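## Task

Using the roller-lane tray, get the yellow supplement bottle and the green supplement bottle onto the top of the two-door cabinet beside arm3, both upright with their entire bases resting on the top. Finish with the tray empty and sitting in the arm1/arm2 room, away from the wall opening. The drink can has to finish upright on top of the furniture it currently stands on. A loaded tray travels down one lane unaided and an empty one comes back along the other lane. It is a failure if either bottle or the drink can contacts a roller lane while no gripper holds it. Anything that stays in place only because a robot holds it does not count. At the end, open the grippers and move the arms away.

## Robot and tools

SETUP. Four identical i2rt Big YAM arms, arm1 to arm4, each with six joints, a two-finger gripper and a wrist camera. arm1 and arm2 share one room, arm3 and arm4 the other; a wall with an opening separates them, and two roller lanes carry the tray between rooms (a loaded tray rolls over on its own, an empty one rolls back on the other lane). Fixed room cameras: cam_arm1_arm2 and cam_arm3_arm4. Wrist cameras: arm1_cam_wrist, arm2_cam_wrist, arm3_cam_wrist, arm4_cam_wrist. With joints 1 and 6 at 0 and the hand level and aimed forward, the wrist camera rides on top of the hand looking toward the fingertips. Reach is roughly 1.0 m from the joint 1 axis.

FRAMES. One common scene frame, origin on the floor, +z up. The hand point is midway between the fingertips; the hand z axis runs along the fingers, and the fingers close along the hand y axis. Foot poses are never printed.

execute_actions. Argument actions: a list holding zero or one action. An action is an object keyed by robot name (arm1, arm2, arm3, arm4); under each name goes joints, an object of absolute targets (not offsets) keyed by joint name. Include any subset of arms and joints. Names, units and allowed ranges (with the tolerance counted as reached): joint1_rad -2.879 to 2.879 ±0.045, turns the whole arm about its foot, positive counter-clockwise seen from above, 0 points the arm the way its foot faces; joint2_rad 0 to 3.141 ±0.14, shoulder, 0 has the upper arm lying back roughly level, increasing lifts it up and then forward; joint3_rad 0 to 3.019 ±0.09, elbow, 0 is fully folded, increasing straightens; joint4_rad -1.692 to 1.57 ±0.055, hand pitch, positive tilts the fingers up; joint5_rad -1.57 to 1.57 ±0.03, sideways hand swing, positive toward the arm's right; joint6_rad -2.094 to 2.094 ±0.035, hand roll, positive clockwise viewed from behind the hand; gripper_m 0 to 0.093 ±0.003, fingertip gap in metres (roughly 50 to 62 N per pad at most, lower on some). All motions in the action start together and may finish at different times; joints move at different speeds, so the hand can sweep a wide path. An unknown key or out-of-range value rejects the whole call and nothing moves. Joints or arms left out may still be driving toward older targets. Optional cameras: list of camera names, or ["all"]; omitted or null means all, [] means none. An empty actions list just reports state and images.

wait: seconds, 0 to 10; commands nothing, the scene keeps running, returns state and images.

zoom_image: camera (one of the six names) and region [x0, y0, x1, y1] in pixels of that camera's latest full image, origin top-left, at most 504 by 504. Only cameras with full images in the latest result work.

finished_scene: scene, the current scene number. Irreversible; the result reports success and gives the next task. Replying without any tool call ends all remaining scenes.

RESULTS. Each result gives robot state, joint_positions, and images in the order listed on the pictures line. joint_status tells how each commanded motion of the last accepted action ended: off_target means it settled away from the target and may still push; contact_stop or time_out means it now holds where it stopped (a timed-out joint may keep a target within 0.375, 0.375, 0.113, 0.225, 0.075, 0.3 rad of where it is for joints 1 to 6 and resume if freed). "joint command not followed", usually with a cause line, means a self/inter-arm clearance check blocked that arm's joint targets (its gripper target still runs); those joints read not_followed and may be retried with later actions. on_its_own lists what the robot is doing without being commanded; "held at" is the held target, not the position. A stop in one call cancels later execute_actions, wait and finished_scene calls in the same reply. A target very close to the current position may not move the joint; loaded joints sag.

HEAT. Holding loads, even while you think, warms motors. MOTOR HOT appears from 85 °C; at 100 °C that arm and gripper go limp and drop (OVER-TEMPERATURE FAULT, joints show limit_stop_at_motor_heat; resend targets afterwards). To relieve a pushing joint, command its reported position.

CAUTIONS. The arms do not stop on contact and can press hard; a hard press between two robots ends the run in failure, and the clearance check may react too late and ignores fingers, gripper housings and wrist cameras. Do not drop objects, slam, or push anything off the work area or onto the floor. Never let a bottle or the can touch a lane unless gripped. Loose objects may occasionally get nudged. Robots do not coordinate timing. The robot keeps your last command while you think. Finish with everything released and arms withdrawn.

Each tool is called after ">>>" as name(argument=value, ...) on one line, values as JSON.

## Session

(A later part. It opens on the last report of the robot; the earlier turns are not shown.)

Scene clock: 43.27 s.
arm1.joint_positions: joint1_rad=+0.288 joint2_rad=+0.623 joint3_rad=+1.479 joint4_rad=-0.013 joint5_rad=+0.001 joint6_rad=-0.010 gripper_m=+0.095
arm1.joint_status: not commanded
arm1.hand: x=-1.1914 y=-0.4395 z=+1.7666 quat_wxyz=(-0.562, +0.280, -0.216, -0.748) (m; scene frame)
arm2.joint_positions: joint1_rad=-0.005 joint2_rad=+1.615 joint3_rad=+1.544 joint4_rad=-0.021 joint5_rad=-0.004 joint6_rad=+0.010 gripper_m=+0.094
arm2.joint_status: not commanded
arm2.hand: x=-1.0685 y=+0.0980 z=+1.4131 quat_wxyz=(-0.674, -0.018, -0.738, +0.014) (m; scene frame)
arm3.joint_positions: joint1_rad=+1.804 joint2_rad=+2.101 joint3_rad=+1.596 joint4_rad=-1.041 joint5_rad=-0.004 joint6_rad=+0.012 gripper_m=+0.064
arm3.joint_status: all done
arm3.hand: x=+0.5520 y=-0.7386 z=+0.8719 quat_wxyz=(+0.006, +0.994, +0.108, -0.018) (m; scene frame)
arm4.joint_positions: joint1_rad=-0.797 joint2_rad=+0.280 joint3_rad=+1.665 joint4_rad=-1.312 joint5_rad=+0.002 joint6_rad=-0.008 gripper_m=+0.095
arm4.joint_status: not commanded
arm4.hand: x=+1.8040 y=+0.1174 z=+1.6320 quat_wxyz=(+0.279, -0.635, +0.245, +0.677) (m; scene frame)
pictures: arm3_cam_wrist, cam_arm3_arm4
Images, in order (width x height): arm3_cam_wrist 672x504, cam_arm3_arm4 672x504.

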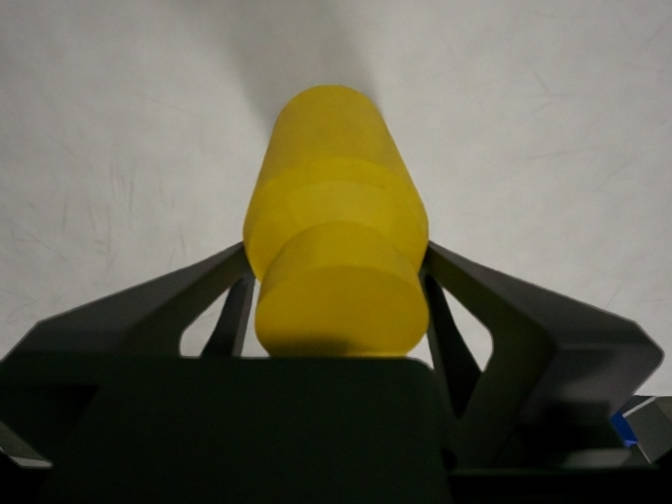

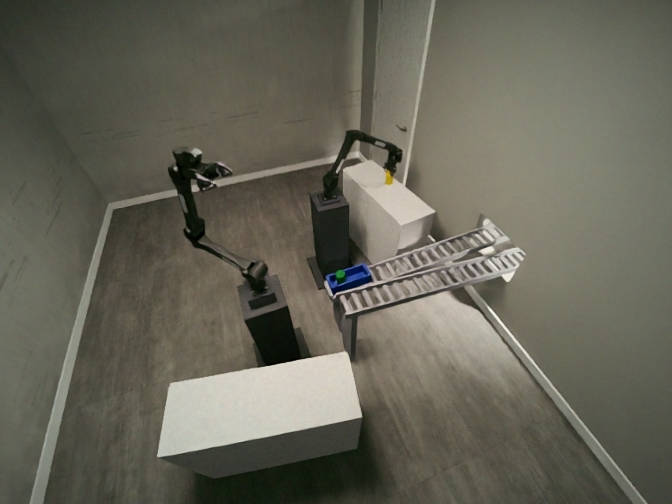

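>>> execute_actions(actions=[{"arm3":{"joints":{"joint2_rad":2.101,"gripper_m":0.093}}}], cameras=["arm3_cam_wrist"])

Scene clock: 44.40 s.
arm1.joint_positions: joint1_rad=+0.288 joint2_rad=+0.623 joint3_rad=+1.479 joint4_rad=-0.013 joint5_rad=+0.001 joint6_rad=-0.010 gripper_m=+0.095
arm1.joint_status: not commanded
arm1.hand: x=-1.1914 y=-0.4395 z=+1.7666 quat_wxyz=(-0.562, +0.280, -0.216, -0.748) (m; scene frame)
arm2.joint_positions: joint1_rad=-0.005 joint2_rad=+1.615 joint3_rad=+1.544 joint4_rad=-0.021 joint5_rad=-0.004 joint6_rad=+0.010 gripper_m=+0.094
arm2.joint_status: not commanded
arm2.hand: x=-1.0685 y=+0.0980 z=+1.4131 quat_wxyz=(-0.674, -0.018, -0.738, +0.014) (m; scene frame)
arm3.joint_positions: joint1_rad=+1.804 joint2_rad=+2.101 joint3_rad=+1.596 joint4_rad=-1.037 joint5_rad=-0.003 joint6_rad=+0.012 gripper_m=+0.093
arm3.joint_status: all done
arm3.hand: x=+0.5511 y=-0.7386 z=+0.8719 quat_wxyz=(+0.006, +0.994, +0.108, -0.020) (m; scene frame)
arm4.joint_positions: joint1_rad=-0.797 joint2_rad=+0.280 joint3_rad=+1.665 joint4_rad=-1.312 joint5_rad=+0.002 joint6_rad=-0.008 gripper_m=+0.095
arm4.joint_status: not commanded
arm4.hand: x=+1.8040 y=+0.1174 z=+1.6320 quat_wxyz=(+0.279, -0.635, +0.245, +0.677) (m; scene frame)
pictures: arm3_cam_wrist
Images, in order (width x height): arm3_cam_wrist 672x504.

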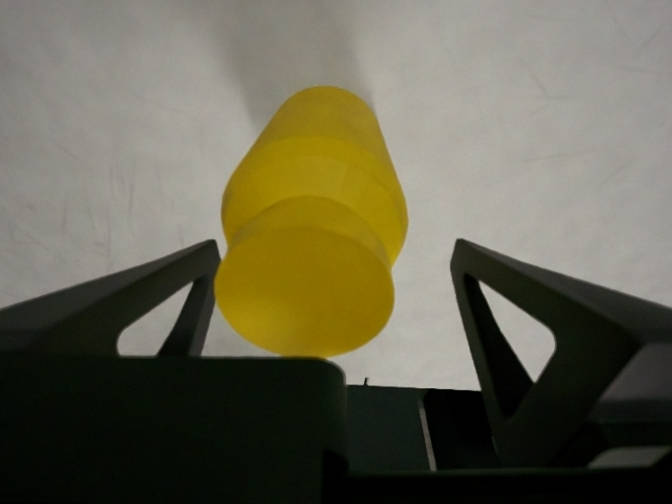

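>>> wait(seconds=0.5)

>>> zoom_image(camera="cam_arm3_arm4", region=[360, 140, 420, 200])

Scene clock: 45.37 s.
arm1.joint_positions: joint1_rad=+0.288 joint2_rad=+0.623 joint3_rad=+1.479 joint4_rad=-0.013 joint5_rad=+0.001 joint6_rad=-0.010 gripper_m=+0.095
arm1.joint_status: not commanded
arm1.hand: x=-1.1914 y=-0.4395 z=+1.7666 quat_wxyz=(-0.562, +0.280, -0.216, -0.748) (m; scene frame)
arm2.joint_positions: joint1_rad=-0.005 joint2_rad=+1.615 joint3_rad=+1.544 joint4_rad=-0.021 joint5_rad=-0.004 joint6_rad=+0.010 gripper_m=+0.094
arm2.joint_status: not commanded
arm2.hand: x=-1.0685 y=+0.0980 z=+1.4131 quat_wxyz=(-0.674, -0.018, -0.738, +0.014) (m; scene frame)
arm3.joint_positions: joint1_rad=+1.804 joint2_rad=+2.101 joint3_rad=+1.596 joint4_rad=-1.037 joint5_rad=-0.003 joint6_rad=+0.012 gripper_m=+0.093
arm3.joint_status: all done
arm3.hand: x=+0.5511 y=-0.7386 z=+0.8719 quat_wxyz=(+0.006, +0.994, +0.108, -0.020) (m; scene frame)
arm4.joint_positions: joint1_rad=-0.797 joint2_rad=+0.280 joint3_rad=+1.665 joint4_rad=-1.312 joint5_rad=+0.002 joint6_rad=-0.008 gripper_m=+0.095
arm4.joint_status: not commanded
arm4.hand: x=+1.8040 y=+0.1174 z=+1.6320 quat_wxyz=(+0.279, -0.635, +0.245, +0.677) (m; scene frame)
wait: 0.50 s; at rest from the start
pictures: arm1_cam_wrist, arm2_cam_wrist, arm3_cam_wrist, arm4_cam_wrist, cam_arm1_arm2, cam_arm3_arm4
Images, in order (width x height): arm1_cam_wrist 672x504, arm2_cam_wrist 672x504, arm3_cam_wrist 672x504, arm4_cam_wrist 672x504, cam_arm1_arm2 672x504, cam_arm3_arm4 672x504.

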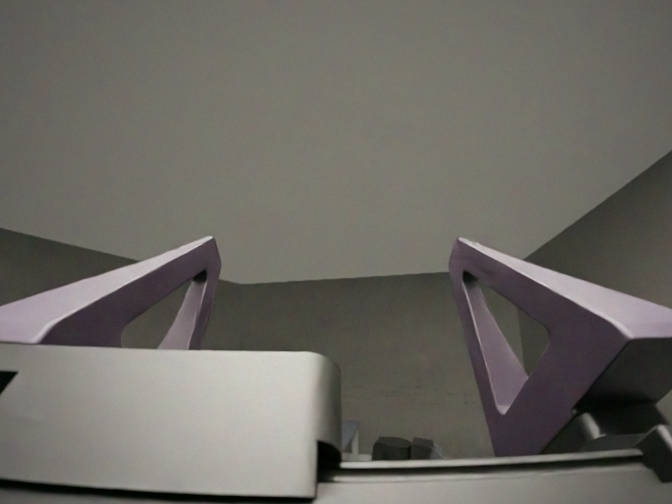

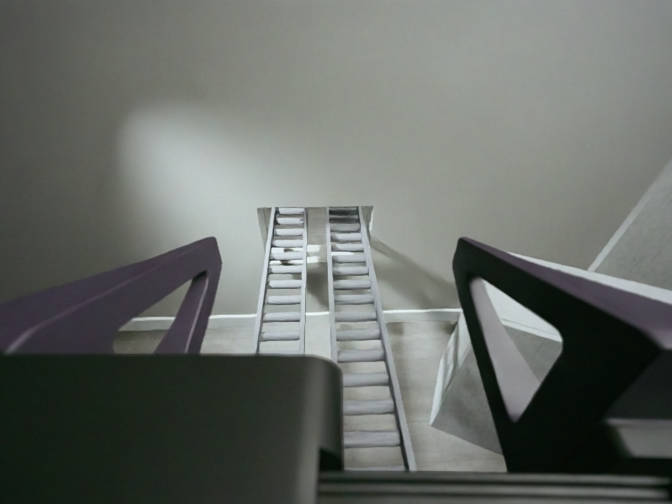

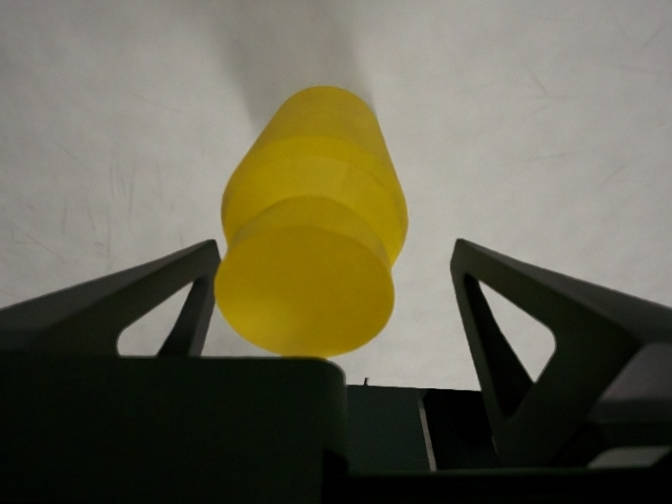

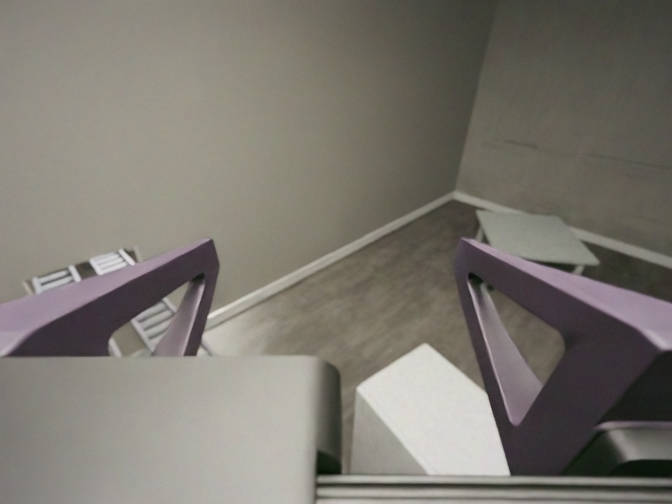

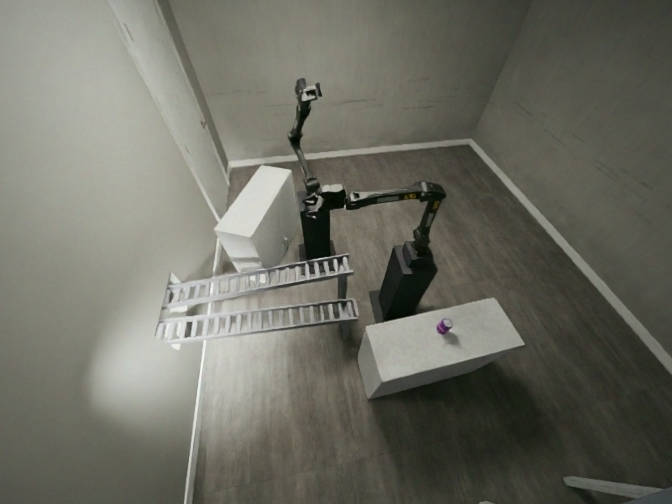

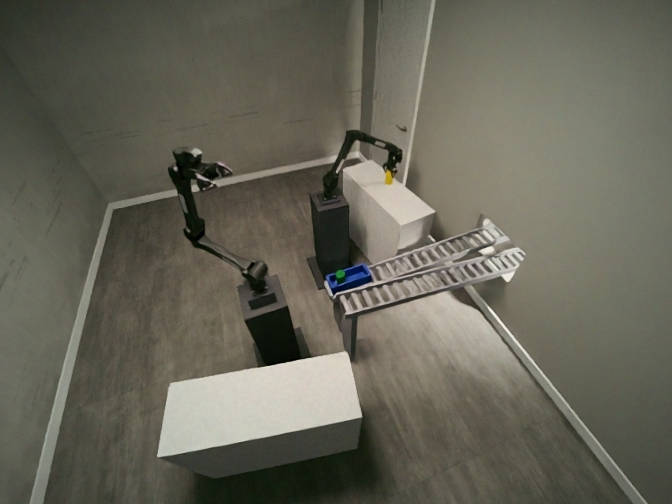

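Region (360, 140, 420, 200) of cam_arm3_arm4's 672x504 image, scaled by 8.400, with more detail than that image has.

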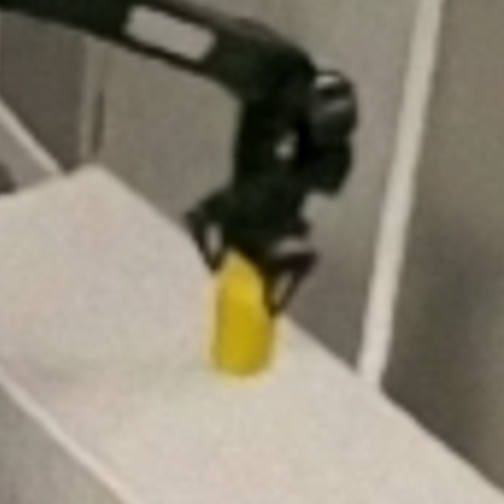

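>>> execute_actions(actions=[{"arm3":{"joints":{"joint2_rad":1.93,"joint3_rad":1.69,"joint4_rad":-1.3}}}], cameras=[])

>>> execute_actions(actions=[{"arm3":{"joints":{"joint1_rad":-0.21,"joint6_rad":-0.2}}}], cameras=[])

>>> execute_actions(actions=[{"arm3":{"joints":{"joint2_rad":2.315,"joint3_rad":1.65,"joint4_rad":-0.875}}}], cameras=["arm3_cam_wrist","cam_arm3_arm4"])

Scene clock: 47.83 s.
arm1.joint_positions: joint1_rad=+0.288 joint2_rad=+0.623 joint3_rad=+1.479 joint4_rad=-0.013 joint5_rad=+0.001 joint6_rad=-0.010 gripper_m=+0.095
arm1.joint_status: not commanded
arm1.hand: x=-1.1914 y=-0.4395 z=+1.7666 quat_wxyz=(-0.562, +0.280, -0.216, -0.748) (m; scene frame)
arm2.joint_positions: joint1_rad=-0.005 joint2_rad=+1.615 joint3_rad=+1.544 joint4_rad=-0.021 joint5_rad=-0.004 joint6_rad=+0.010 gripper_m=+0.094
arm2.joint_status: not commanded
arm2.hand: x=-1.0685 y=+0.0980 z=+1.4131 quat_wxyz=(-0.674, -0.018, -0.738, +0.014) (m; scene frame)
arm3.joint_positions: joint1_rad=+1.804 joint2_rad=+1.912 joint3_rad=+1.658 joint4_rad=-1.290 joint5_rad=-0.003 joint6_rad=+0.012 gripper_m=+0.093
arm3.joint_status: all done
arm3.hand: x=+0.5763 y=-0.7323 z=+1.0024 quat_wxyz=(+0.006, +0.994, +0.108, -0.020) (m; scene frame)
arm4.joint_positions: joint1_rad=-0.797 joint2_rad=+0.280 joint3_rad=+1.665 joint4_rad=-1.312 joint5_rad=+0.002 joint6_rad=-0.008 gripper_m=+0.095
arm4.joint_status: not commanded
arm4.hand: x=+1.8040 y=+0.1174 z=+1.6320 quat_wxyz=(+0.279, -0.635, +0.245, +0.677) (m; scene frame)
pictures: none
No camera images: the call's "cameras" was empty. Leave "cameras" out to get every camera's image.

Scene clock: 50.13 s.
arm1.joint_positions: joint1_rad=+0.288 joint2_rad=+0.623 joint3_rad=+1.479 joint4_rad=-0.013 joint5_rad=+0.001 joint6_rad=-0.010 gripper_m=+0.095
arm1.joint_status: not commanded
arm1.hand: x=-1.1914 y=-0.4395 z=+1.7666 quat_wxyz=(-0.562, +0.280, -0.216, -0.748) (m; scene frame)
arm2.joint_positions: joint1_rad=-0.005 joint2_rad=+1.615 joint3_rad=+1.544 joint4_rad=-0.021 joint5_rad=-0.004 joint6_rad=+0.010 gripper_m=+0.094
arm2.joint_status: not commanded
arm2.hand: x=-1.0685 y=+0.0980 z=+1.4131 quat_wxyz=(-0.674, -0.018, -0.738, +0.014) (m; scene frame)
arm3.joint_positions: joint1_rad=-0.214 joint2_rad=+1.922 joint3_rad=+1.658 joint4_rad=-1.290 joint5_rad=+0.000 joint6_rad=-0.186 gripper_m=+0.093
arm3.joint_status: all done
arm3.hand: x=+1.2780 y=-0.0245 z=+0.9838 quat_wxyz=(-0.001, +0.695, -0.719, -0.006) (m; scene frame)
arm4.joint_positions: joint1_rad=-0.797 joint2_rad=+0.280 joint3_rad=+1.665 joint4_rad=-1.312 joint5_rad=+0.002 joint6_rad=-0.008 gripper_m=+0.095
arm4.joint_status: not commanded
arm4.hand: x=+1.8040 y=+0.1174 z=+1.6320 quat_wxyz=(+0.279, -0.635, +0.245, +0.677) (m; scene frame)
pictures: none
No camera images: the call's "cameras" was empty. Leave "cameras" out to get every camera's image.

Scene clock: 51.50 s.
arm1.joint_positions: joint1_rad=+0.288 joint2_rad=+0.623 joint3_rad=+1.479 joint4_rad=-0.013 joint5_rad=+0.001 joint6_rad=-0.010 gripper_m=+0.095
arm1.joint_status: not commanded
arm1.hand: x=-1.1914 y=-0.4395 z=+1.7666 quat_wxyz=(-0.562, +0.280, -0.216, -0.748) (m; scene frame)
arm2.joint_positions: joint1_rad=-0.005 joint2_rad=+1.615 joint3_rad=+1.544 joint4_rad=-0.021 joint5_rad=-0.004 joint6_rad=+0.010 gripper_m=+0.094
arm2.joint_status: not commanded
arm2.hand: x=-1.0685 y=+0.0980 z=+1.4131 quat_wxyz=(-0.674, -0.018, -0.738, +0.014) (m; scene frame)
arm3.joint_positions: joint1_rad=-0.214 joint2_rad=+2.339 joint3_rad=+1.629 joint4_rad=-0.886 joint5_rad=+0.000 joint6_rad=-0.186 gripper_m=+0.093
arm3.joint_status: all done
arm3.hand: x=+1.2811 y=+0.0017 z=+0.7271 quat_wxyz=(+0.017, +0.695, -0.718, +0.005) (m; scene frame)
arm4.joint_positions: joint1_rad=-0.797 joint2_rad=+0.280 joint3_rad=+1.665 joint4_rad=-1.312 joint5_rad=+0.002 joint6_rad=-0.008 gripper_m=+0.095
arm4.joint_status: not commanded
arm4.hand: x=+1.8040 y=+0.1174 z=+1.6320 quat_wxyz=(+0.279, -0.635, +0.245, +0.677) (m; scene frame)
pictures: arm3_cam_wrist, cam_arm3_arm4
Images, in order (width x height): arm3_cam_wrist 672x504, cam_arm3_arm4 672x504.

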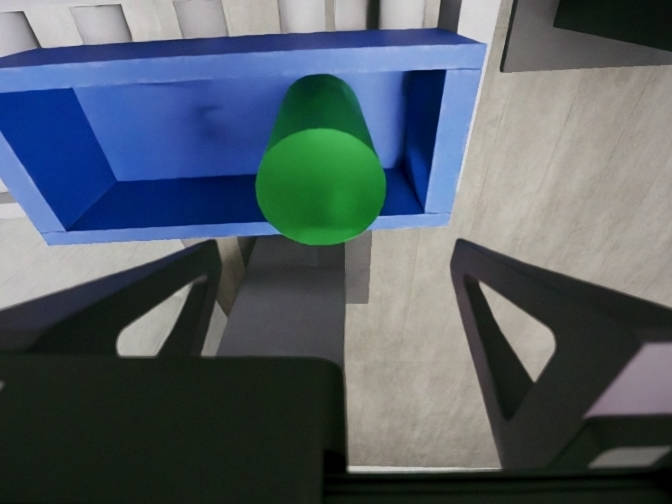

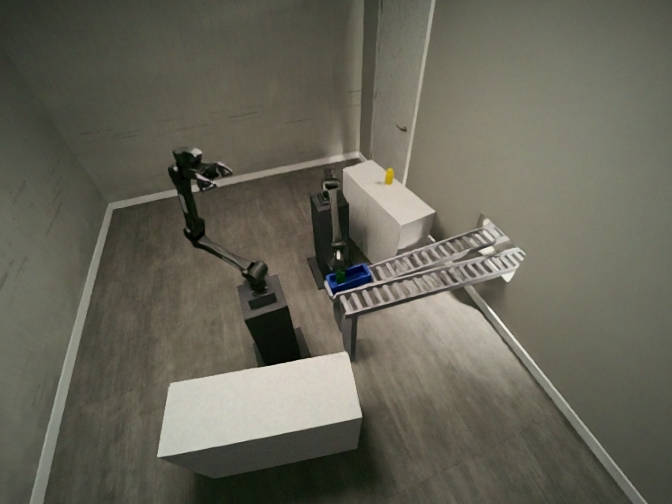

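>>> execute_actions(actions=[{"arm3":{"joints":{"joint1_rad":-0.188}}}], cameras=[])

>>> execute_actions(actions=[{"arm3":{"joints":{"joint2_rad":2.52,"joint3_rad":1.705,"joint4_rad":-0.725}}}], cameras=["arm3_cam_wrist"])

Scene clock: 53.00 s.
arm1.joint_positions: joint1_rad=+0.288 joint2_rad=+0.623 joint3_rad=+1.479 joint4_rad=-0.013 joint5_rad=+0.001 joint6_rad=-0.010 gripper_m=+0.095
arm1.joint_status: not commanded
arm1.hand: x=-1.1914 y=-0.4395 z=+1.7666 quat_wxyz=(-0.562, +0.280, -0.216, -0.748) (m; scene frame)
arm2.joint_positions: joint1_rad=-0.005 joint2_rad=+1.615 joint3_rad=+1.544 joint4_rad=-0.021 joint5_rad=-0.004 joint6_rad=+0.010 gripper_m=+0.094
arm2.joint_status: not commanded
arm2.hand: x=-1.0685 y=+0.0980 z=+1.4131 quat_wxyz=(-0.674, -0.018, -0.738, +0.014) (m; scene frame)
arm3.joint_positions: joint1_rad=-0.190 joint2_rad=+2.339 joint3_rad=+1.629 joint4_rad=-0.886 joint5_rad=+0.000 joint6_rad=-0.186 gripper_m=+0.093
arm3.joint_status: all done
arm3.hand: x=+1.2668 y=+0.0047 z=+0.7272 quat_wxyz=(+0.017, +0.704, -0.710, +0.005) (m; scene frame)
arm4.joint_positions: joint1_rad=-0.797 joint2_rad=+0.280 joint3_rad=+1.665 joint4_rad=-1.312 joint5_rad=+0.002 joint6_rad=-0.008 gripper_m=+0.095
arm4.joint_status: not commanded
arm4.hand: x=+1.8040 y=+0.1174 z=+1.6320 quat_wxyz=(+0.279, -0.635, +0.245, +0.677) (m; scene frame)
pictures: none
No camera images: the call's "cameras" was empty. Leave "cameras" out to get every camera's image.

Scene clock: 54.17 s.
arm1.joint_positions: joint1_rad=+0.288 joint2_rad=+0.623 joint3_rad=+1.479 joint4_rad=-0.013 joint5_rad=+0.001 joint6_rad=-0.010 gripper_m=+0.095
arm1.joint_status: not commanded
arm1.hand: x=-1.1914 y=-0.4395 z=+1.7666 quat_wxyz=(-0.562, +0.280, -0.216, -0.748) (m; scene frame)
arm2.joint_positions: joint1_rad=-0.005 joint2_rad=+1.615 joint3_rad=+1.544 joint4_rad=-0.021 joint5_rad=-0.004 joint6_rad=+0.010 gripper_m=+0.094
arm2.joint_status: not commanded
arm2.hand: x=-1.0685 y=+0.0980 z=+1.4131 quat_wxyz=(-0.674, -0.018, -0.738, +0.014) (m; scene frame)
arm3.joint_positions: joint1_rad=-0.190 joint2_rad=+2.532 joint3_rad=+1.690 joint4_rad=-0.734 joint5_rad=+0.000 joint6_rad=-0.186 gripper_m=+0.093
arm3.joint_status: all done
arm3.hand: x=+1.2669 y=+0.0108 z=+0.6267 quat_wxyz=(+0.009, +0.704, -0.710, +0.000) (m; scene frame)
arm4.joint_positions: joint1_rad=-0.797 joint2_rad=+0.280 joint3_rad=+1.665 joint4_rad=-1.312 joint5_rad=+0.002 joint6_rad=-0.008 gripper_m=+0.095
arm4.joint_status: not commanded
arm4.hand: x=+1.8040 y=+0.1174 z=+1.6320 quat_wxyz=(+0.279, -0.635, +0.245, +0.677) (m; scene frame)
pictures: arm3_cam_wrist
Images, in order (width x height): arm3_cam_wrist 672x504.

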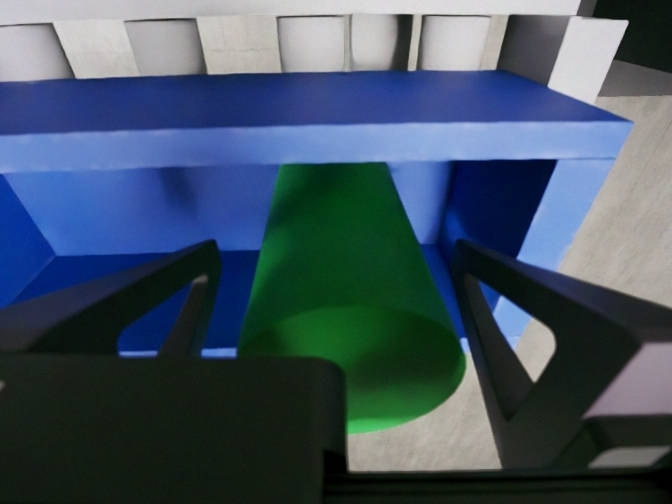

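>>> execute_actions(actions=[{"arm3":{"joints":{"gripper_m":0.03}}}], cameras=["arm3_cam_wrist"])

Scene clock: 55.00 s.
arm1.joint_positions: joint1_rad=+0.288 joint2_rad=+0.623 joint3_rad=+1.479 joint4_rad=-0.013 joint5_rad=+0.001 joint6_rad=-0.010 gripper_m=+0.095
arm1.joint_status: not commanded
arm1.hand: x=-1.1914 y=-0.4395 z=+1.7666 quat_wxyz=(-0.562, +0.280, -0.216, -0.748) (m; scene frame)
arm2.joint_positions: joint1_rad=-0.005 joint2_rad=+1.615 joint3_rad=+1.544 joint4_rad=-0.021 joint5_rad=-0.004 joint6_rad=+0.010 gripper_m=+0.094
arm2.joint_status: not commanded
arm2.hand: x=-1.0685 y=+0.0980 z=+1.4131 quat_wxyz=(-0.674, -0.018, -0.738, +0.014) (m; scene frame)
arm3.joint_positions: joint1_rad=-0.190 joint2_rad=+2.532 joint3_rad=+1.690 joint4_rad=-0.734 joint5_rad=+0.000 joint6_rad=-0.186 gripper_m=+0.065
arm3.joint_status: gripper_m off_target (ended at +0.065, target +0.030)
arm3.hand: x=+1.2669 y=+0.0108 z=+0.6267 quat_wxyz=(+0.009, +0.704, -0.710, +0.000) (m; scene frame)
arm4.joint_positions: joint1_rad=-0.797 joint2_rad=+0.280 joint3_rad=+1.665 joint4_rad=-1.312 joint5_rad=+0.002 joint6_rad=-0.008 gripper_m=+0.095
arm4.joint_status: not commanded
arm4.hand: x=+1.8040 y=+0.1174 z=+1.6320 quat_wxyz=(+0.279, -0.635, +0.245, +0.677) (m; scene frame)
pictures: arm3_cam_wrist
Images, in order (width x height): arm3_cam_wrist 672x504.

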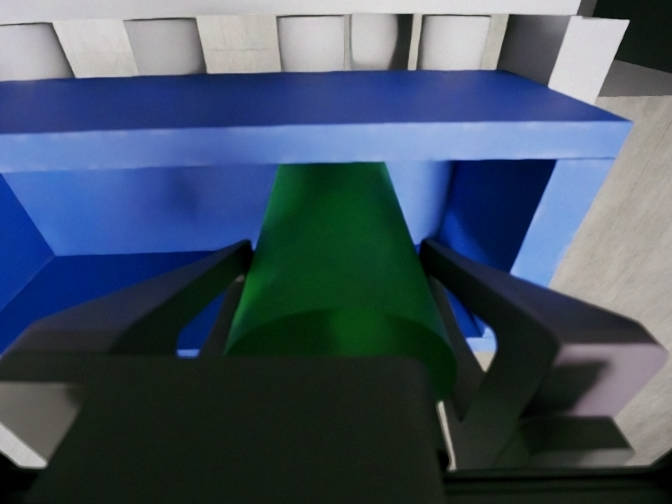

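>>> execute_actions(actions=[{"arm3":{"joints":{"joint2_rad":2.24,"joint3_rad":1.60,"joint4_rad":-0.92}}}], cameras=[])

>>> execute_actions(actions=[{"arm3":{"joints":{"joint2_rad":1.96,"joint3_rad":1.69,"joint4_rad":-1.26}}}], cameras=[])

>>> execute_actions(actions=[{"arm3":{"joints":{"joint1_rad":1.42,"joint6_rad":0}}}], cameras=[])

>>> execute_actions(actions=[{"arm3":{"joints":{"joint2_rad":2.075,"joint3_rad":1.61,"joint4_rad":-1.07}}}], cameras=["arm3_cam_wrist","cam_arm3_arm4"])

>>> zoom_image(camera="cam_arm3_arm4", region=[350, 130, 440, 220])

Scene clock: 57.57 s.
arm1.joint_positions: joint1_rad=+0.288 joint2_rad=+0.623 joint3_rad=+1.479 joint4_rad=-0.013 joint5_rad=+0.001 joint6_rad=-0.010 gripper_m=+0.095
arm1.joint_status: not commanded
arm1.hand: x=-1.1914 y=-0.4395 z=+1.7666 quat_wxyz=(-0.562, +0.280, -0.216, -0.748) (m; scene frame)
arm2.joint_positions: joint1_rad=-0.005 joint2_rad=+1.615 joint3_rad=+1.544 joint4_rad=-0.021 joint5_rad=-0.004 joint6_rad=+0.010 gripper_m=+0.094
arm2.joint_status: not commanded
arm2.hand: x=-1.0685 y=+0.0980 z=+1.4131 quat_wxyz=(-0.674, -0.018, -0.738, +0.014) (m; scene frame)
arm3.joint_positions: joint1_rad=-0.190 joint2_rad=+2.234 joint3_rad=+1.593 joint4_rad=-0.910 joint5_rad=+0.000 joint6_rad=-0.187 gripper_m=+0.065
arm3.joint_status: all done
arm3.hand: x=+1.2678 y=+0.0071 z=+0.7792 quat_wxyz=(-0.002, +0.704, -0.710, -0.008) (m; scene frame)
arm4.joint_positions: joint1_rad=-0.797 joint2_rad=+0.280 joint3_rad=+1.665 joint4_rad=-1.312 joint5_rad=+0.002 joint6_rad=-0.008 gripper_m=+0.095
arm4.joint_status: not commanded
arm4.hand: x=+1.8040 y=+0.1174 z=+1.6320 quat_wxyz=(+0.279, -0.635, +0.245, +0.677) (m; scene frame)
pictures: none
No camera images: the call's "cameras" was empty. Leave "cameras" out to get every camera's image.

Scene clock: 58.93 s.
arm1.joint_positions: joint1_rad=+0.288 joint2_rad=+0.623 joint3_rad=+1.479 joint4_rad=-0.013 joint5_rad=+0.001 joint6_rad=-0.010 gripper_m=+0.095
arm1.joint_status: not commanded
arm1.hand: x=-1.1914 y=-0.4395 z=+1.7666 quat_wxyz=(-0.562, +0.280, -0.216, -0.748) (m; scene frame)
arm2.joint_positions: joint1_rad=-0.005 joint2_rad=+1.615 joint3_rad=+1.544 joint4_rad=-0.021 joint5_rad=-0.004 joint6_rad=+0.010 gripper_m=+0.094
arm2.joint_status: not commanded
arm2.hand: x=-1.0685 y=+0.0980 z=+1.4131 quat_wxyz=(-0.674, -0.018, -0.738, +0.014) (m; scene frame)
arm3.joint_positions: joint1_rad=-0.190 joint2_rad=+1.956 joint3_rad=+1.662 joint4_rad=-1.250 joint5_rad=+0.000 joint6_rad=-0.187 gripper_m=+0.065
arm3.joint_status: all done
arm3.hand: x=+1.2661 y=-0.0116 z=+0.9654 quat_wxyz=(-0.004, +0.704, -0.710, -0.009) (m; scene frame)
arm4.joint_positions: joint1_rad=-0.797 joint2_rad=+0.280 joint3_rad=+1.665 joint4_rad=-1.312 joint5_rad=+0.002 joint6_rad=-0.008 gripper_m=+0.095
arm4.joint_status: not commanded
arm4.hand: x=+1.8040 y=+0.1174 z=+1.6320 quat_wxyz=(+0.279, -0.635, +0.245, +0.677) (m; scene frame)
pictures: none
No camera images: the call's "cameras" was empty. Leave "cameras" out to get every camera's image.

Scene clock: 61.00 s.
arm1.joint_positions: joint1_rad=+0.288 joint2_rad=+0.623 joint3_rad=+1.479 joint4_rad=-0.013 joint5_rad=+0.001 joint6_rad=-0.010 gripper_m=+0.095
arm1.joint_status: not commanded
arm1.hand: x=-1.1914 y=-0.4395 z=+1.7666 quat_wxyz=(-0.562, +0.280, -0.216, -0.748) (m; scene frame)
arm2.joint_positions: joint1_rad=-0.005 joint2_rad=+1.615 joint3_rad=+1.544 joint4_rad=-0.021 joint5_rad=-0.004 joint6_rad=+0.010 gripper_m=+0.094
arm2.joint_status: not commanded
arm2.hand: x=-1.0685 y=+0.0980 z=+1.4131 quat_wxyz=(-0.674, -0.018, -0.738, +0.014) (m; scene frame)
arm3.joint_positions: joint1_rad=+1.424 joint2_rad=+1.963 joint3_rad=+1.662 joint4_rad=-1.250 joint5_rad=-0.003 joint6_rad=-0.014 gripper_m=+0.065
arm3.joint_status: all done
arm3.hand: x=+0.5575 y=-0.5091 z=+0.9733 quat_wxyz=(+0.004, +0.998, -0.068, -0.016) (m; scene frame)
arm4.joint_positions: joint1_rad=-0.797 joint2_rad=+0.280 joint3_rad=+1.665 joint4_rad=-1.312 joint5_rad=+0.002 joint6_rad=-0.008 gripper_m=+0.095
arm4.joint_status: not commanded
arm4.hand: x=+1.8040 y=+0.1174 z=+1.6320 quat_wxyz=(+0.279, -0.635, +0.245, +0.677) (m; scene frame)
pictures: none
No camera images: the call's "cameras" was empty. Leave "cameras" out to get every camera's image.

Scene clock: 62.00 s.
arm1.joint_positions: joint1_rad=+0.288 joint2_rad=+0.623 joint3_rad=+1.479 joint4_rad=-0.013 joint5_rad=+0.001 joint6_rad=-0.010 gripper_m=+0.095
arm1.joint_status: not commanded
arm1.hand: x=-1.1914 y=-0.4395 z=+1.7666 quat_wxyz=(-0.562, +0.280, -0.216, -0.748) (m; scene frame)
arm2.joint_positions: joint1_rad=-0.005 joint2_rad=+1.615 joint3_rad=+1.544 joint4_rad=-0.021 joint5_rad=-0.004 joint6_rad=+0.010 gripper_m=+0.094
arm2.joint_status: not commanded
arm2.hand: x=-1.0685 y=+0.0980 z=+1.4131 quat_wxyz=(-0.674, -0.018, -0.738, +0.014) (m; scene frame)
arm3.joint_positions: joint1_rad=+1.424 joint2_rad=+2.099 joint3_rad=+1.595 joint4_rad=-1.079 joint5_rad=-0.002 joint6_rad=-0.014 gripper_m=+0.065
arm3.joint_status: all done
arm3.hand: x=+0.5528 y=-0.5092 z=+0.8709 quat_wxyz=(+0.006, +0.998, -0.068, +0.001) (m; scene frame)
arm4.joint_positions: joint1_rad=-0.797 joint2_rad=+0.280 joint3_rad=+1.665 joint4_rad=-1.312 joint5_rad=+0.002 joint6_rad=-0.008 gripper_m=+0.095
arm4.joint_status: not commanded
arm4.hand: x=+1.8040 y=+0.1174 z=+1.6320 quat_wxyz=(+0.279, -0.635, +0.245, +0.677) (m; scene frame)
pictures: arm3_cam_wrist, cam_arm3_arm4
Images, in order (width x height): arm3_cam_wrist 672x504, cam_arm3_arm4 672x504.

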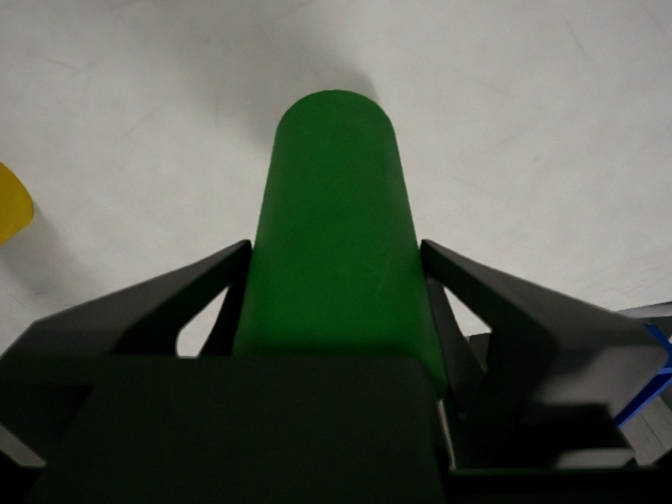

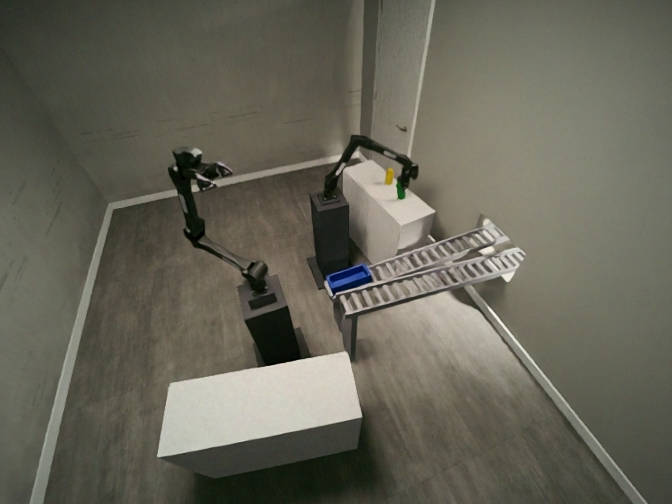

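Region (350, 130, 440, 220) of cam_arm3_arm4's 672x504 image, scaled by 5.600, with more detail than that image has.

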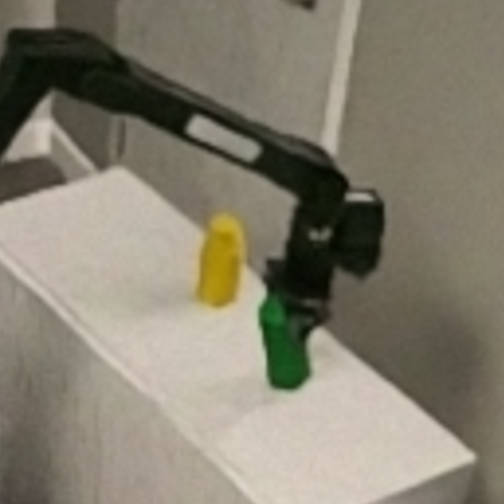

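>>> execute_actions(actions=[{"arm3":{"joints":{"joint2_rad":2.099,"gripper_m":0.093}}}], cameras=["arm3_cam_wrist"])

>>> execute_actions(actions=[{"arm3":{"joints":{"joint2_rad":1.93,"joint3_rad":1.69,"joint4_rad":-1.3}}}], cameras=["arm3_cam_wrist","cam_arm3_arm4"])

Scene clock: 63.30 s.
arm1.joint_positions: joint1_rad=+0.288 joint2_rad=+0.623 joint3_rad=+1.479 joint4_rad=-0.013 joint5_rad=+0.001 joint6_rad=-0.010 gripper_m=+0.095
arm1.joint_status: not commanded
arm1.hand: x=-1.1914 y=-0.4395 z=+1.7666 quat_wxyz=(-0.562, +0.280, -0.216, -0.748) (m; scene frame)
arm2.joint_positions: joint1_rad=-0.005 joint2_rad=+1.615 joint3_rad=+1.544 joint4_rad=-0.021 joint5_rad=-0.004 joint6_rad=+0.010 gripper_m=+0.094
arm2.joint_status: not commanded
arm2.hand: x=-1.0685 y=+0.0980 z=+1.4131 quat_wxyz=(-0.674, -0.018, -0.738, +0.014) (m; scene frame)
arm3.joint_positions: joint1_rad=+1.424 joint2_rad=+2.099 joint3_rad=+1.595 joint4_rad=-1.079 joint5_rad=-0.002 joint6_rad=-0.014 gripper_m=+0.093
arm3.joint_status: all done
arm3.hand: x=+0.5528 y=-0.5092 z=+0.8709 quat_wxyz=(+0.006, +0.998, -0.069, +0.001) (m; scene frame)
arm4.joint_positions: joint1_rad=-0.797 joint2_rad=+0.280 joint3_rad=+1.665 joint4_rad=-1.312 joint5_rad=+0.002 joint6_rad=-0.008 gripper_m=+0.095
arm4.joint_status: not commanded
arm4.hand: x=+1.8040 y=+0.1174 z=+1.6320 quat_wxyz=(+0.279, -0.635, +0.245, +0.677) (m; scene frame)
pictures: arm3_cam_wrist
Images, in order (width x height): arm3_cam_wrist 672x504.

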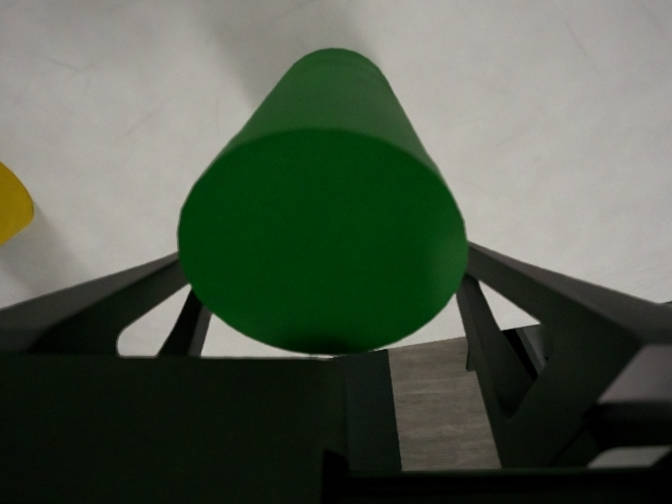

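Scene clock: 64.37 s.
arm1.joint_positions: joint1_rad=+0.288 joint2_rad=+0.623 joint3_rad=+1.479 joint4_rad=-0.013 joint5_rad=+0.001 joint6_rad=-0.010 gripper_m=+0.095
arm1.joint_status: not commanded
arm1.hand: x=-1.1914 y=-0.4395 z=+1.7666 quat_wxyz=(-0.562, +0.280, -0.216, -0.748) (m; scene frame)
arm2.joint_positions: joint1_rad=-0.005 joint2_rad=+1.615 joint3_rad=+1.544 joint4_rad=-0.021 joint5_rad=-0.004 joint6_rad=+0.010 gripper_m=+0.094
arm2.joint_status: not commanded
arm2.hand: x=-1.0685 y=+0.0980 z=+1.4131 quat_wxyz=(-0.674, -0.018, -0.738, +0.014) (m; scene frame)
arm3.joint_positions: joint1_rad=+1.424 joint2_rad=+1.913 joint3_rad=+1.659 joint4_rad=-1.290 joint5_rad=-0.002 joint6_rad=-0.014 gripper_m=+0.093
arm3.joint_status: all done
arm3.hand: x=+0.5675 y=-0.5103 z=+1.0010 quat_wxyz=(+0.004, +0.997, -0.069, -0.020) (m; scene frame)
arm4.joint_positions: joint1_rad=-0.797 joint2_rad=+0.280 joint3_rad=+1.665 joint4_rad=-1.312 joint5_rad=+0.002 joint6_rad=-0.008 gripper_m=+0.095
arm4.joint_status: not commanded
arm4.hand: x=+1.8040 y=+0.1174 z=+1.6320 quat_wxyz=(+0.279, -0.635, +0.245, +0.677) (m; scene frame)
pictures: arm3_cam_wrist, cam_arm3_arm4
Images, in order (width x height): arm3_cam_wrist 672x504, cam_arm3_arm4 672x504.

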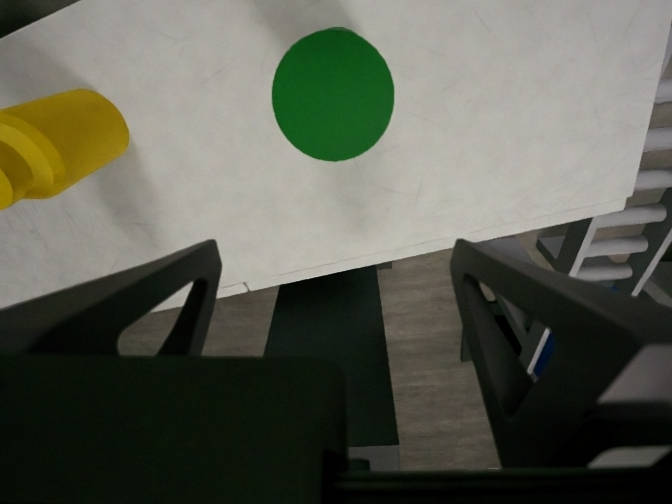

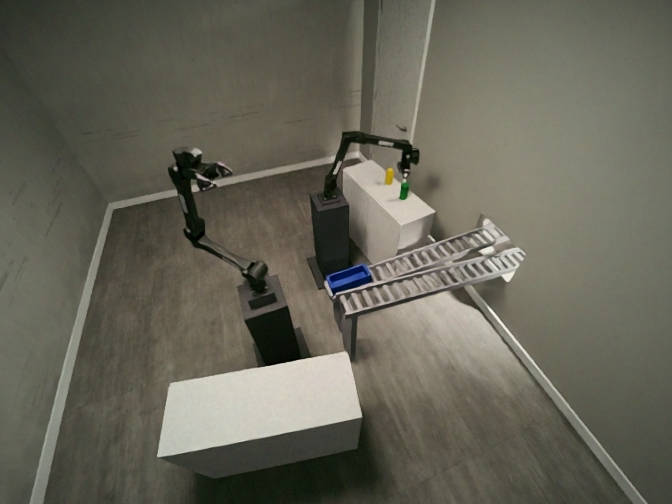

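>>> execute_actions(actions=[{"arm3":{"joints":{"joint2_rad":0.8,"joint3_rad":1.4,"joint4_rad":-1.3}},"arm4":{"joints":{"joint1_rad":0.24,"joint2_rad":2.19,"joint3_rad":1.65,"joint4_rad":-1.0,"joint6_rad":0.27}}}], cameras=["arm4_cam_wrist","cam_arm3_arm4","arm3_cam_wrist"])

Scene clock: 69.50 s.
arm1.joint_positions: joint1_rad=+0.288 joint2_rad=+0.623 joint3_rad=+1.479 joint4_rad=-0.013 joint5_rad=+0.001 joint6_rad=-0.010 gripper_m=+0.095
arm1.joint_status: not commanded
arm1.hand: x=-1.1914 y=-0.4395 z=+1.7666 quat_wxyz=(-0.562, +0.280, -0.216, -0.748) (m; scene frame)
arm2.joint_positions: joint1_rad=-0.005 joint2_rad=+1.615 joint3_rad=+1.544 joint4_rad=-0.021 joint5_rad=-0.004 joint6_rad=+0.010 gripper_m=+0.094
arm2.joint_status: not commanded
arm2.hand: x=-1.0685 y=+0.0980 z=+1.4131 quat_wxyz=(-0.674, -0.018, -0.738, +0.014) (m; scene frame)
arm3.joint_positions: joint1_rad=+1.424 joint2_rad=+0.790 joint3_rad=+1.392 joint4_rad=-1.293 joint5_rad=-0.002 joint6_rad=-0.014 gripper_m=+0.093
arm3.joint_status: all done
arm3.hand: x=+0.8502 y=-0.5501 z=+1.3817 quat_wxyz=(-0.031, +0.900, -0.063, -0.430) (m; scene frame)
arm4.joint_positions: joint1_rad=+0.244 joint2_rad=+2.198 joint3_rad=+1.646 joint4_rad=-1.006 joint5_rad=+0.001 joint6_rad=+0.260 gripper_m=+0.095
arm4.joint_status: all done
arm4.hand: x=+1.2028 y=-0.0438 z=+0.8814 quat_wxyz=(+0.004, -1.000, -0.011, +0.001) (m; scene frame)
pictures: arm3_cam_wrist, arm4_cam_wrist, cam_arm3_arm4
Images, in order (width x height): arm3_cam_wrist 672x504, arm4_cam_wrist 672x504, cam_arm3_arm4 672x504.

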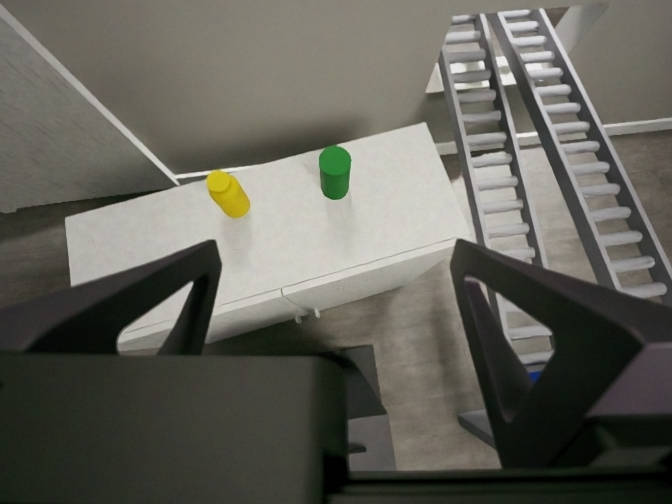

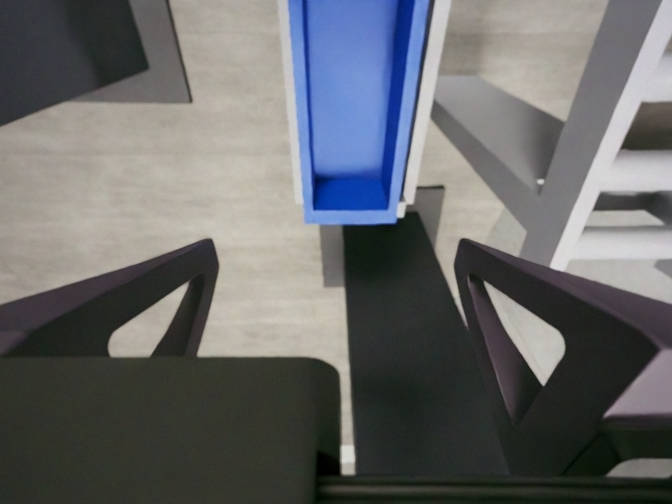

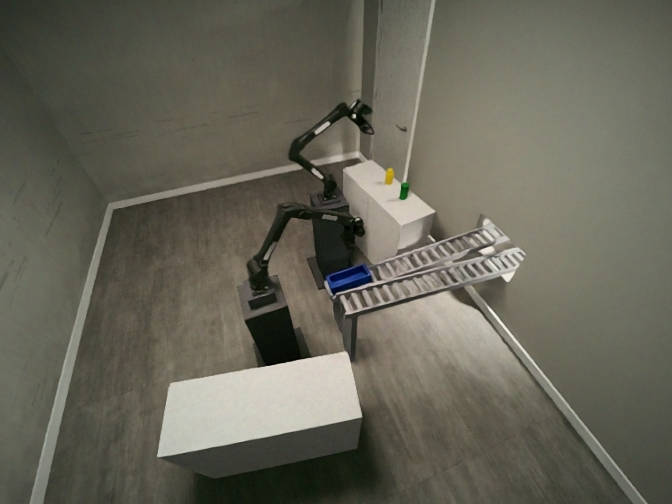

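>>> execute_actions(actions=[{"arm4":{"joints":{"joint2_rad":2.52,"joint3_rad":1.68,"joint4_rad":-0.71}}}], cameras=["arm4_cam_wrist","cam_arm3_arm4"])

Scene clock: 71.87 s.
arm1.joint_positions: joint1_rad=+0.288 joint2_rad=+0.623 joint3_rad=+1.479 joint4_rad=-0.013 joint5_rad=+0.001 joint6_rad=-0.010 gripper_m=+0.095
arm1.joint_status: not commanded
arm1.hand: x=-1.1914 y=-0.4395 z=+1.7666 quat_wxyz=(-0.562, +0.280, -0.216, -0.748) (m; scene frame)
arm2.joint_positions: joint1_rad=-0.005 joint2_rad=+1.615 joint3_rad=+1.544 joint4_rad=-0.021 joint5_rad=-0.004 joint6_rad=+0.010 gripper_m=+0.094
arm2.joint_status: not commanded
arm2.hand: x=-1.0685 y=+0.0980 z=+1.4131 quat_wxyz=(-0.674, -0.018, -0.738, +0.014) (m; scene frame)
arm3.joint_positions: joint1_rad=+1.424 joint2_rad=+0.790 joint3_rad=+1.392 joint4_rad=-1.293 joint5_rad=-0.002 joint6_rad=-0.014 gripper_m=+0.093
arm3.joint_status: not commanded
arm3.hand: x=+0.8502 y=-0.5501 z=+1.3817 quat_wxyz=(-0.031, +0.900, -0.063, -0.430) (m; scene frame)
arm4.joint_positions: joint1_rad=+0.244 joint2_rad=+2.554 joint3_rad=+1.659 joint4_rad=-0.723 joint5_rad=+0.001 joint6_rad=+0.261 gripper_m=+0.095
arm4.joint_status: all done
arm4.hand: x=+1.2300 y=-0.0341 z=+0.6705 quat_wxyz=(+0.013, -0.999, -0.011, -0.028) (m; scene frame)
pictures: arm4_cam_wrist, cam_arm3_arm4
Images, in order (width x height): arm4_cam_wrist 672x504, cam_arm3_arm4 672x504.

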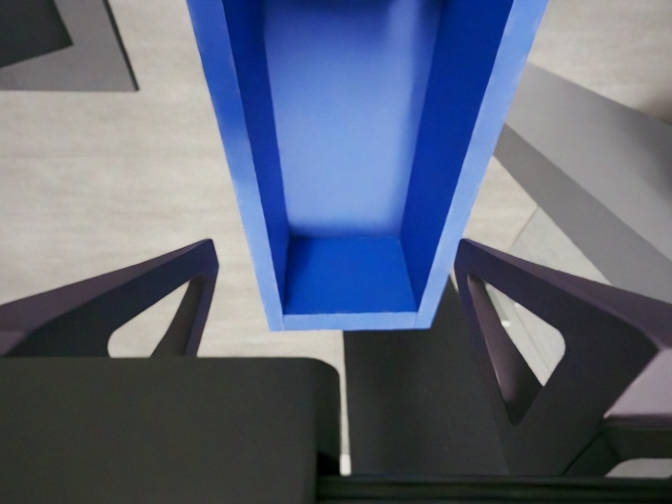

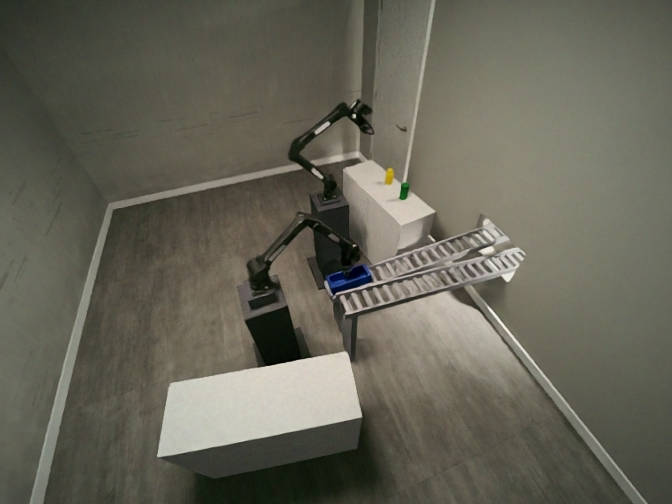

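>>> execute_actions(actions=[{"arm4":{"joints":{"joint1_rad":0.306,"joint6_rad":0.34,"joint2_rad":2.58,"joint3_rad":1.765,"joint4_rad":-0.715,"gripper_m":0.07}}}], cameras=["arm4_cam_wrist"])

Scene clock: 74.80 s.
arm1.joint_positions: joint1_rad=+0.288 joint2_rad=+0.623 joint3_rad=+1.479 joint4_rad=-0.013 joint5_rad=+0.001 joint6_rad=-0.010 gripper_m=+0.095
arm1.joint_status: not commanded
arm1.hand: x=-1.1914 y=-0.4395 z=+1.7666 quat_wxyz=(-0.562, +0.280, -0.216, -0.748) (m; scene frame)
arm2.joint_positions: joint1_rad=-0.005 joint2_rad=+1.615 joint3_rad=+1.544 joint4_rad=-0.021 joint5_rad=-0.004 joint6_rad=+0.010 gripper_m=+0.094
arm2.joint_status: not commanded
arm2.hand: x=-1.0685 y=+0.0980 z=+1.4131 quat_wxyz=(-0.674, -0.018, -0.738, +0.014) (m; scene frame)
arm3.joint_positions: joint1_rad=+1.424 joint2_rad=+0.790 joint3_rad=+1.392 joint4_rad=-1.293 joint5_rad=-0.002 joint6_rad=-0.014 gripper_m=+0.093
arm3.joint_status: not commanded
arm3.hand: x=+0.8502 y=-0.5501 z=+1.3817 quat_wxyz=(-0.031, +0.900, -0.063, -0.430) (m; scene frame)
arm4.joint_positions: joint1_rad=+0.313 joint2_rad=+2.563 joint3_rad=+1.728 joint4_rad=-0.723 joint5_rad=+0.001 joint6_rad=+0.330 gripper_m=+0.070
arm4.joint_status: all done
arm4.hand: x=+1.2113 y=-0.0855 z=+0.6809 quat_wxyz=(+0.004, -1.000, -0.011, +0.001) (m; scene frame)
pictures: arm4_cam_wrist
Images, in order (width x height): arm4_cam_wrist 672x504.

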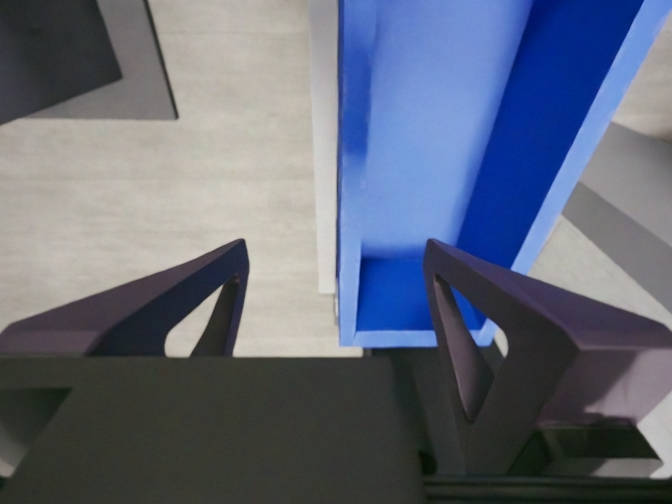

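>>> execute_actions(actions=[{"arm4":{"joints":{"joint1_rad":0.295,"joint2_rad":2.73,"joint3_rad":1.865,"joint4_rad":-0.655,"gripper_m":0.055}}}], cameras=["arm4_cam_wrist","cam_arm3_arm4"])

>>> zoom_image(camera="cam_arm3_arm4", region=[300, 220, 400, 320])

Scene clock: 77.17 s.
arm1.joint_positions: joint1_rad=+0.288 joint2_rad=+0.623 joint3_rad=+1.479 joint4_rad=-0.013 joint5_rad=+0.001 joint6_rad=-0.010 gripper_m=+0.095
arm1.joint_status: not commanded
arm1.hand: x=-1.1914 y=-0.4395 z=+1.7666 quat_wxyz=(-0.562, +0.280, -0.216, -0.748) (m; scene frame)
arm2.joint_positions: joint1_rad=-0.005 joint2_rad=+1.615 joint3_rad=+1.544 joint4_rad=-0.021 joint5_rad=-0.004 joint6_rad=+0.010 gripper_m=+0.094
arm2.joint_status: not commanded
arm2.hand: x=-1.0685 y=+0.0980 z=+1.4131 quat_wxyz=(-0.674, -0.018, -0.738, +0.014) (m; scene frame)
arm3.joint_positions: joint1_rad=+1.424 joint2_rad=+0.790 joint3_rad=+1.392 joint4_rad=-1.293 joint5_rad=-0.002 joint6_rad=-0.014 gripper_m=+0.093
arm3.joint_status: not commanded
arm3.hand: x=+0.8502 y=-0.5501 z=+1.3817 quat_wxyz=(-0.031, +0.900, -0.063, -0.430) (m; scene frame)
arm4.joint_positions: joint1_rad=+0.302 joint2_rad=+2.735 joint3_rad=+1.835 joint4_rad=-0.662 joint5_rad=+0.001 joint6_rad=+0.330 gripper_m=+0.055
arm4.joint_status: all done
arm4.hand: x=+1.2089 y=-0.0778 z=+0.6023 quat_wxyz=(+0.005, -1.000, -0.005, -0.001) (m; scene frame)
pictures: arm4_cam_wrist, cam_arm3_arm4
Images, in order (width x height): arm4_cam_wrist 672x504, cam_arm3_arm4 672x504.

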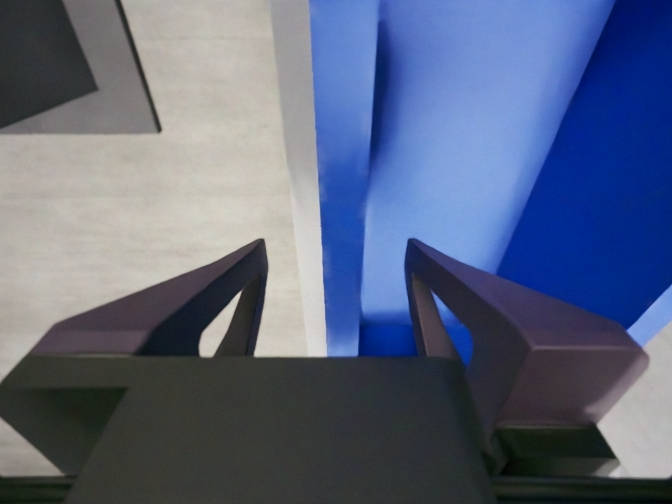

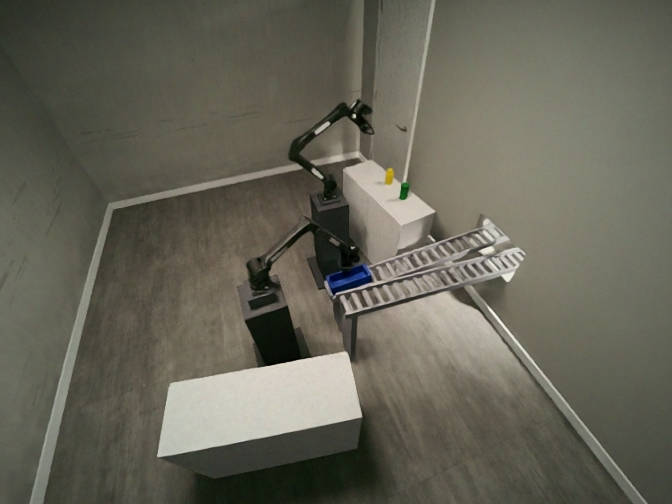

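Region (300, 220, 400, 320) of cam_arm3_arm4's 672x504 image, scaled by 5.040, with more detail than that image has.

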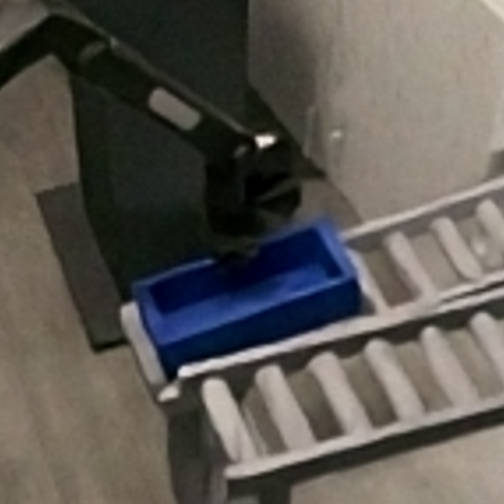

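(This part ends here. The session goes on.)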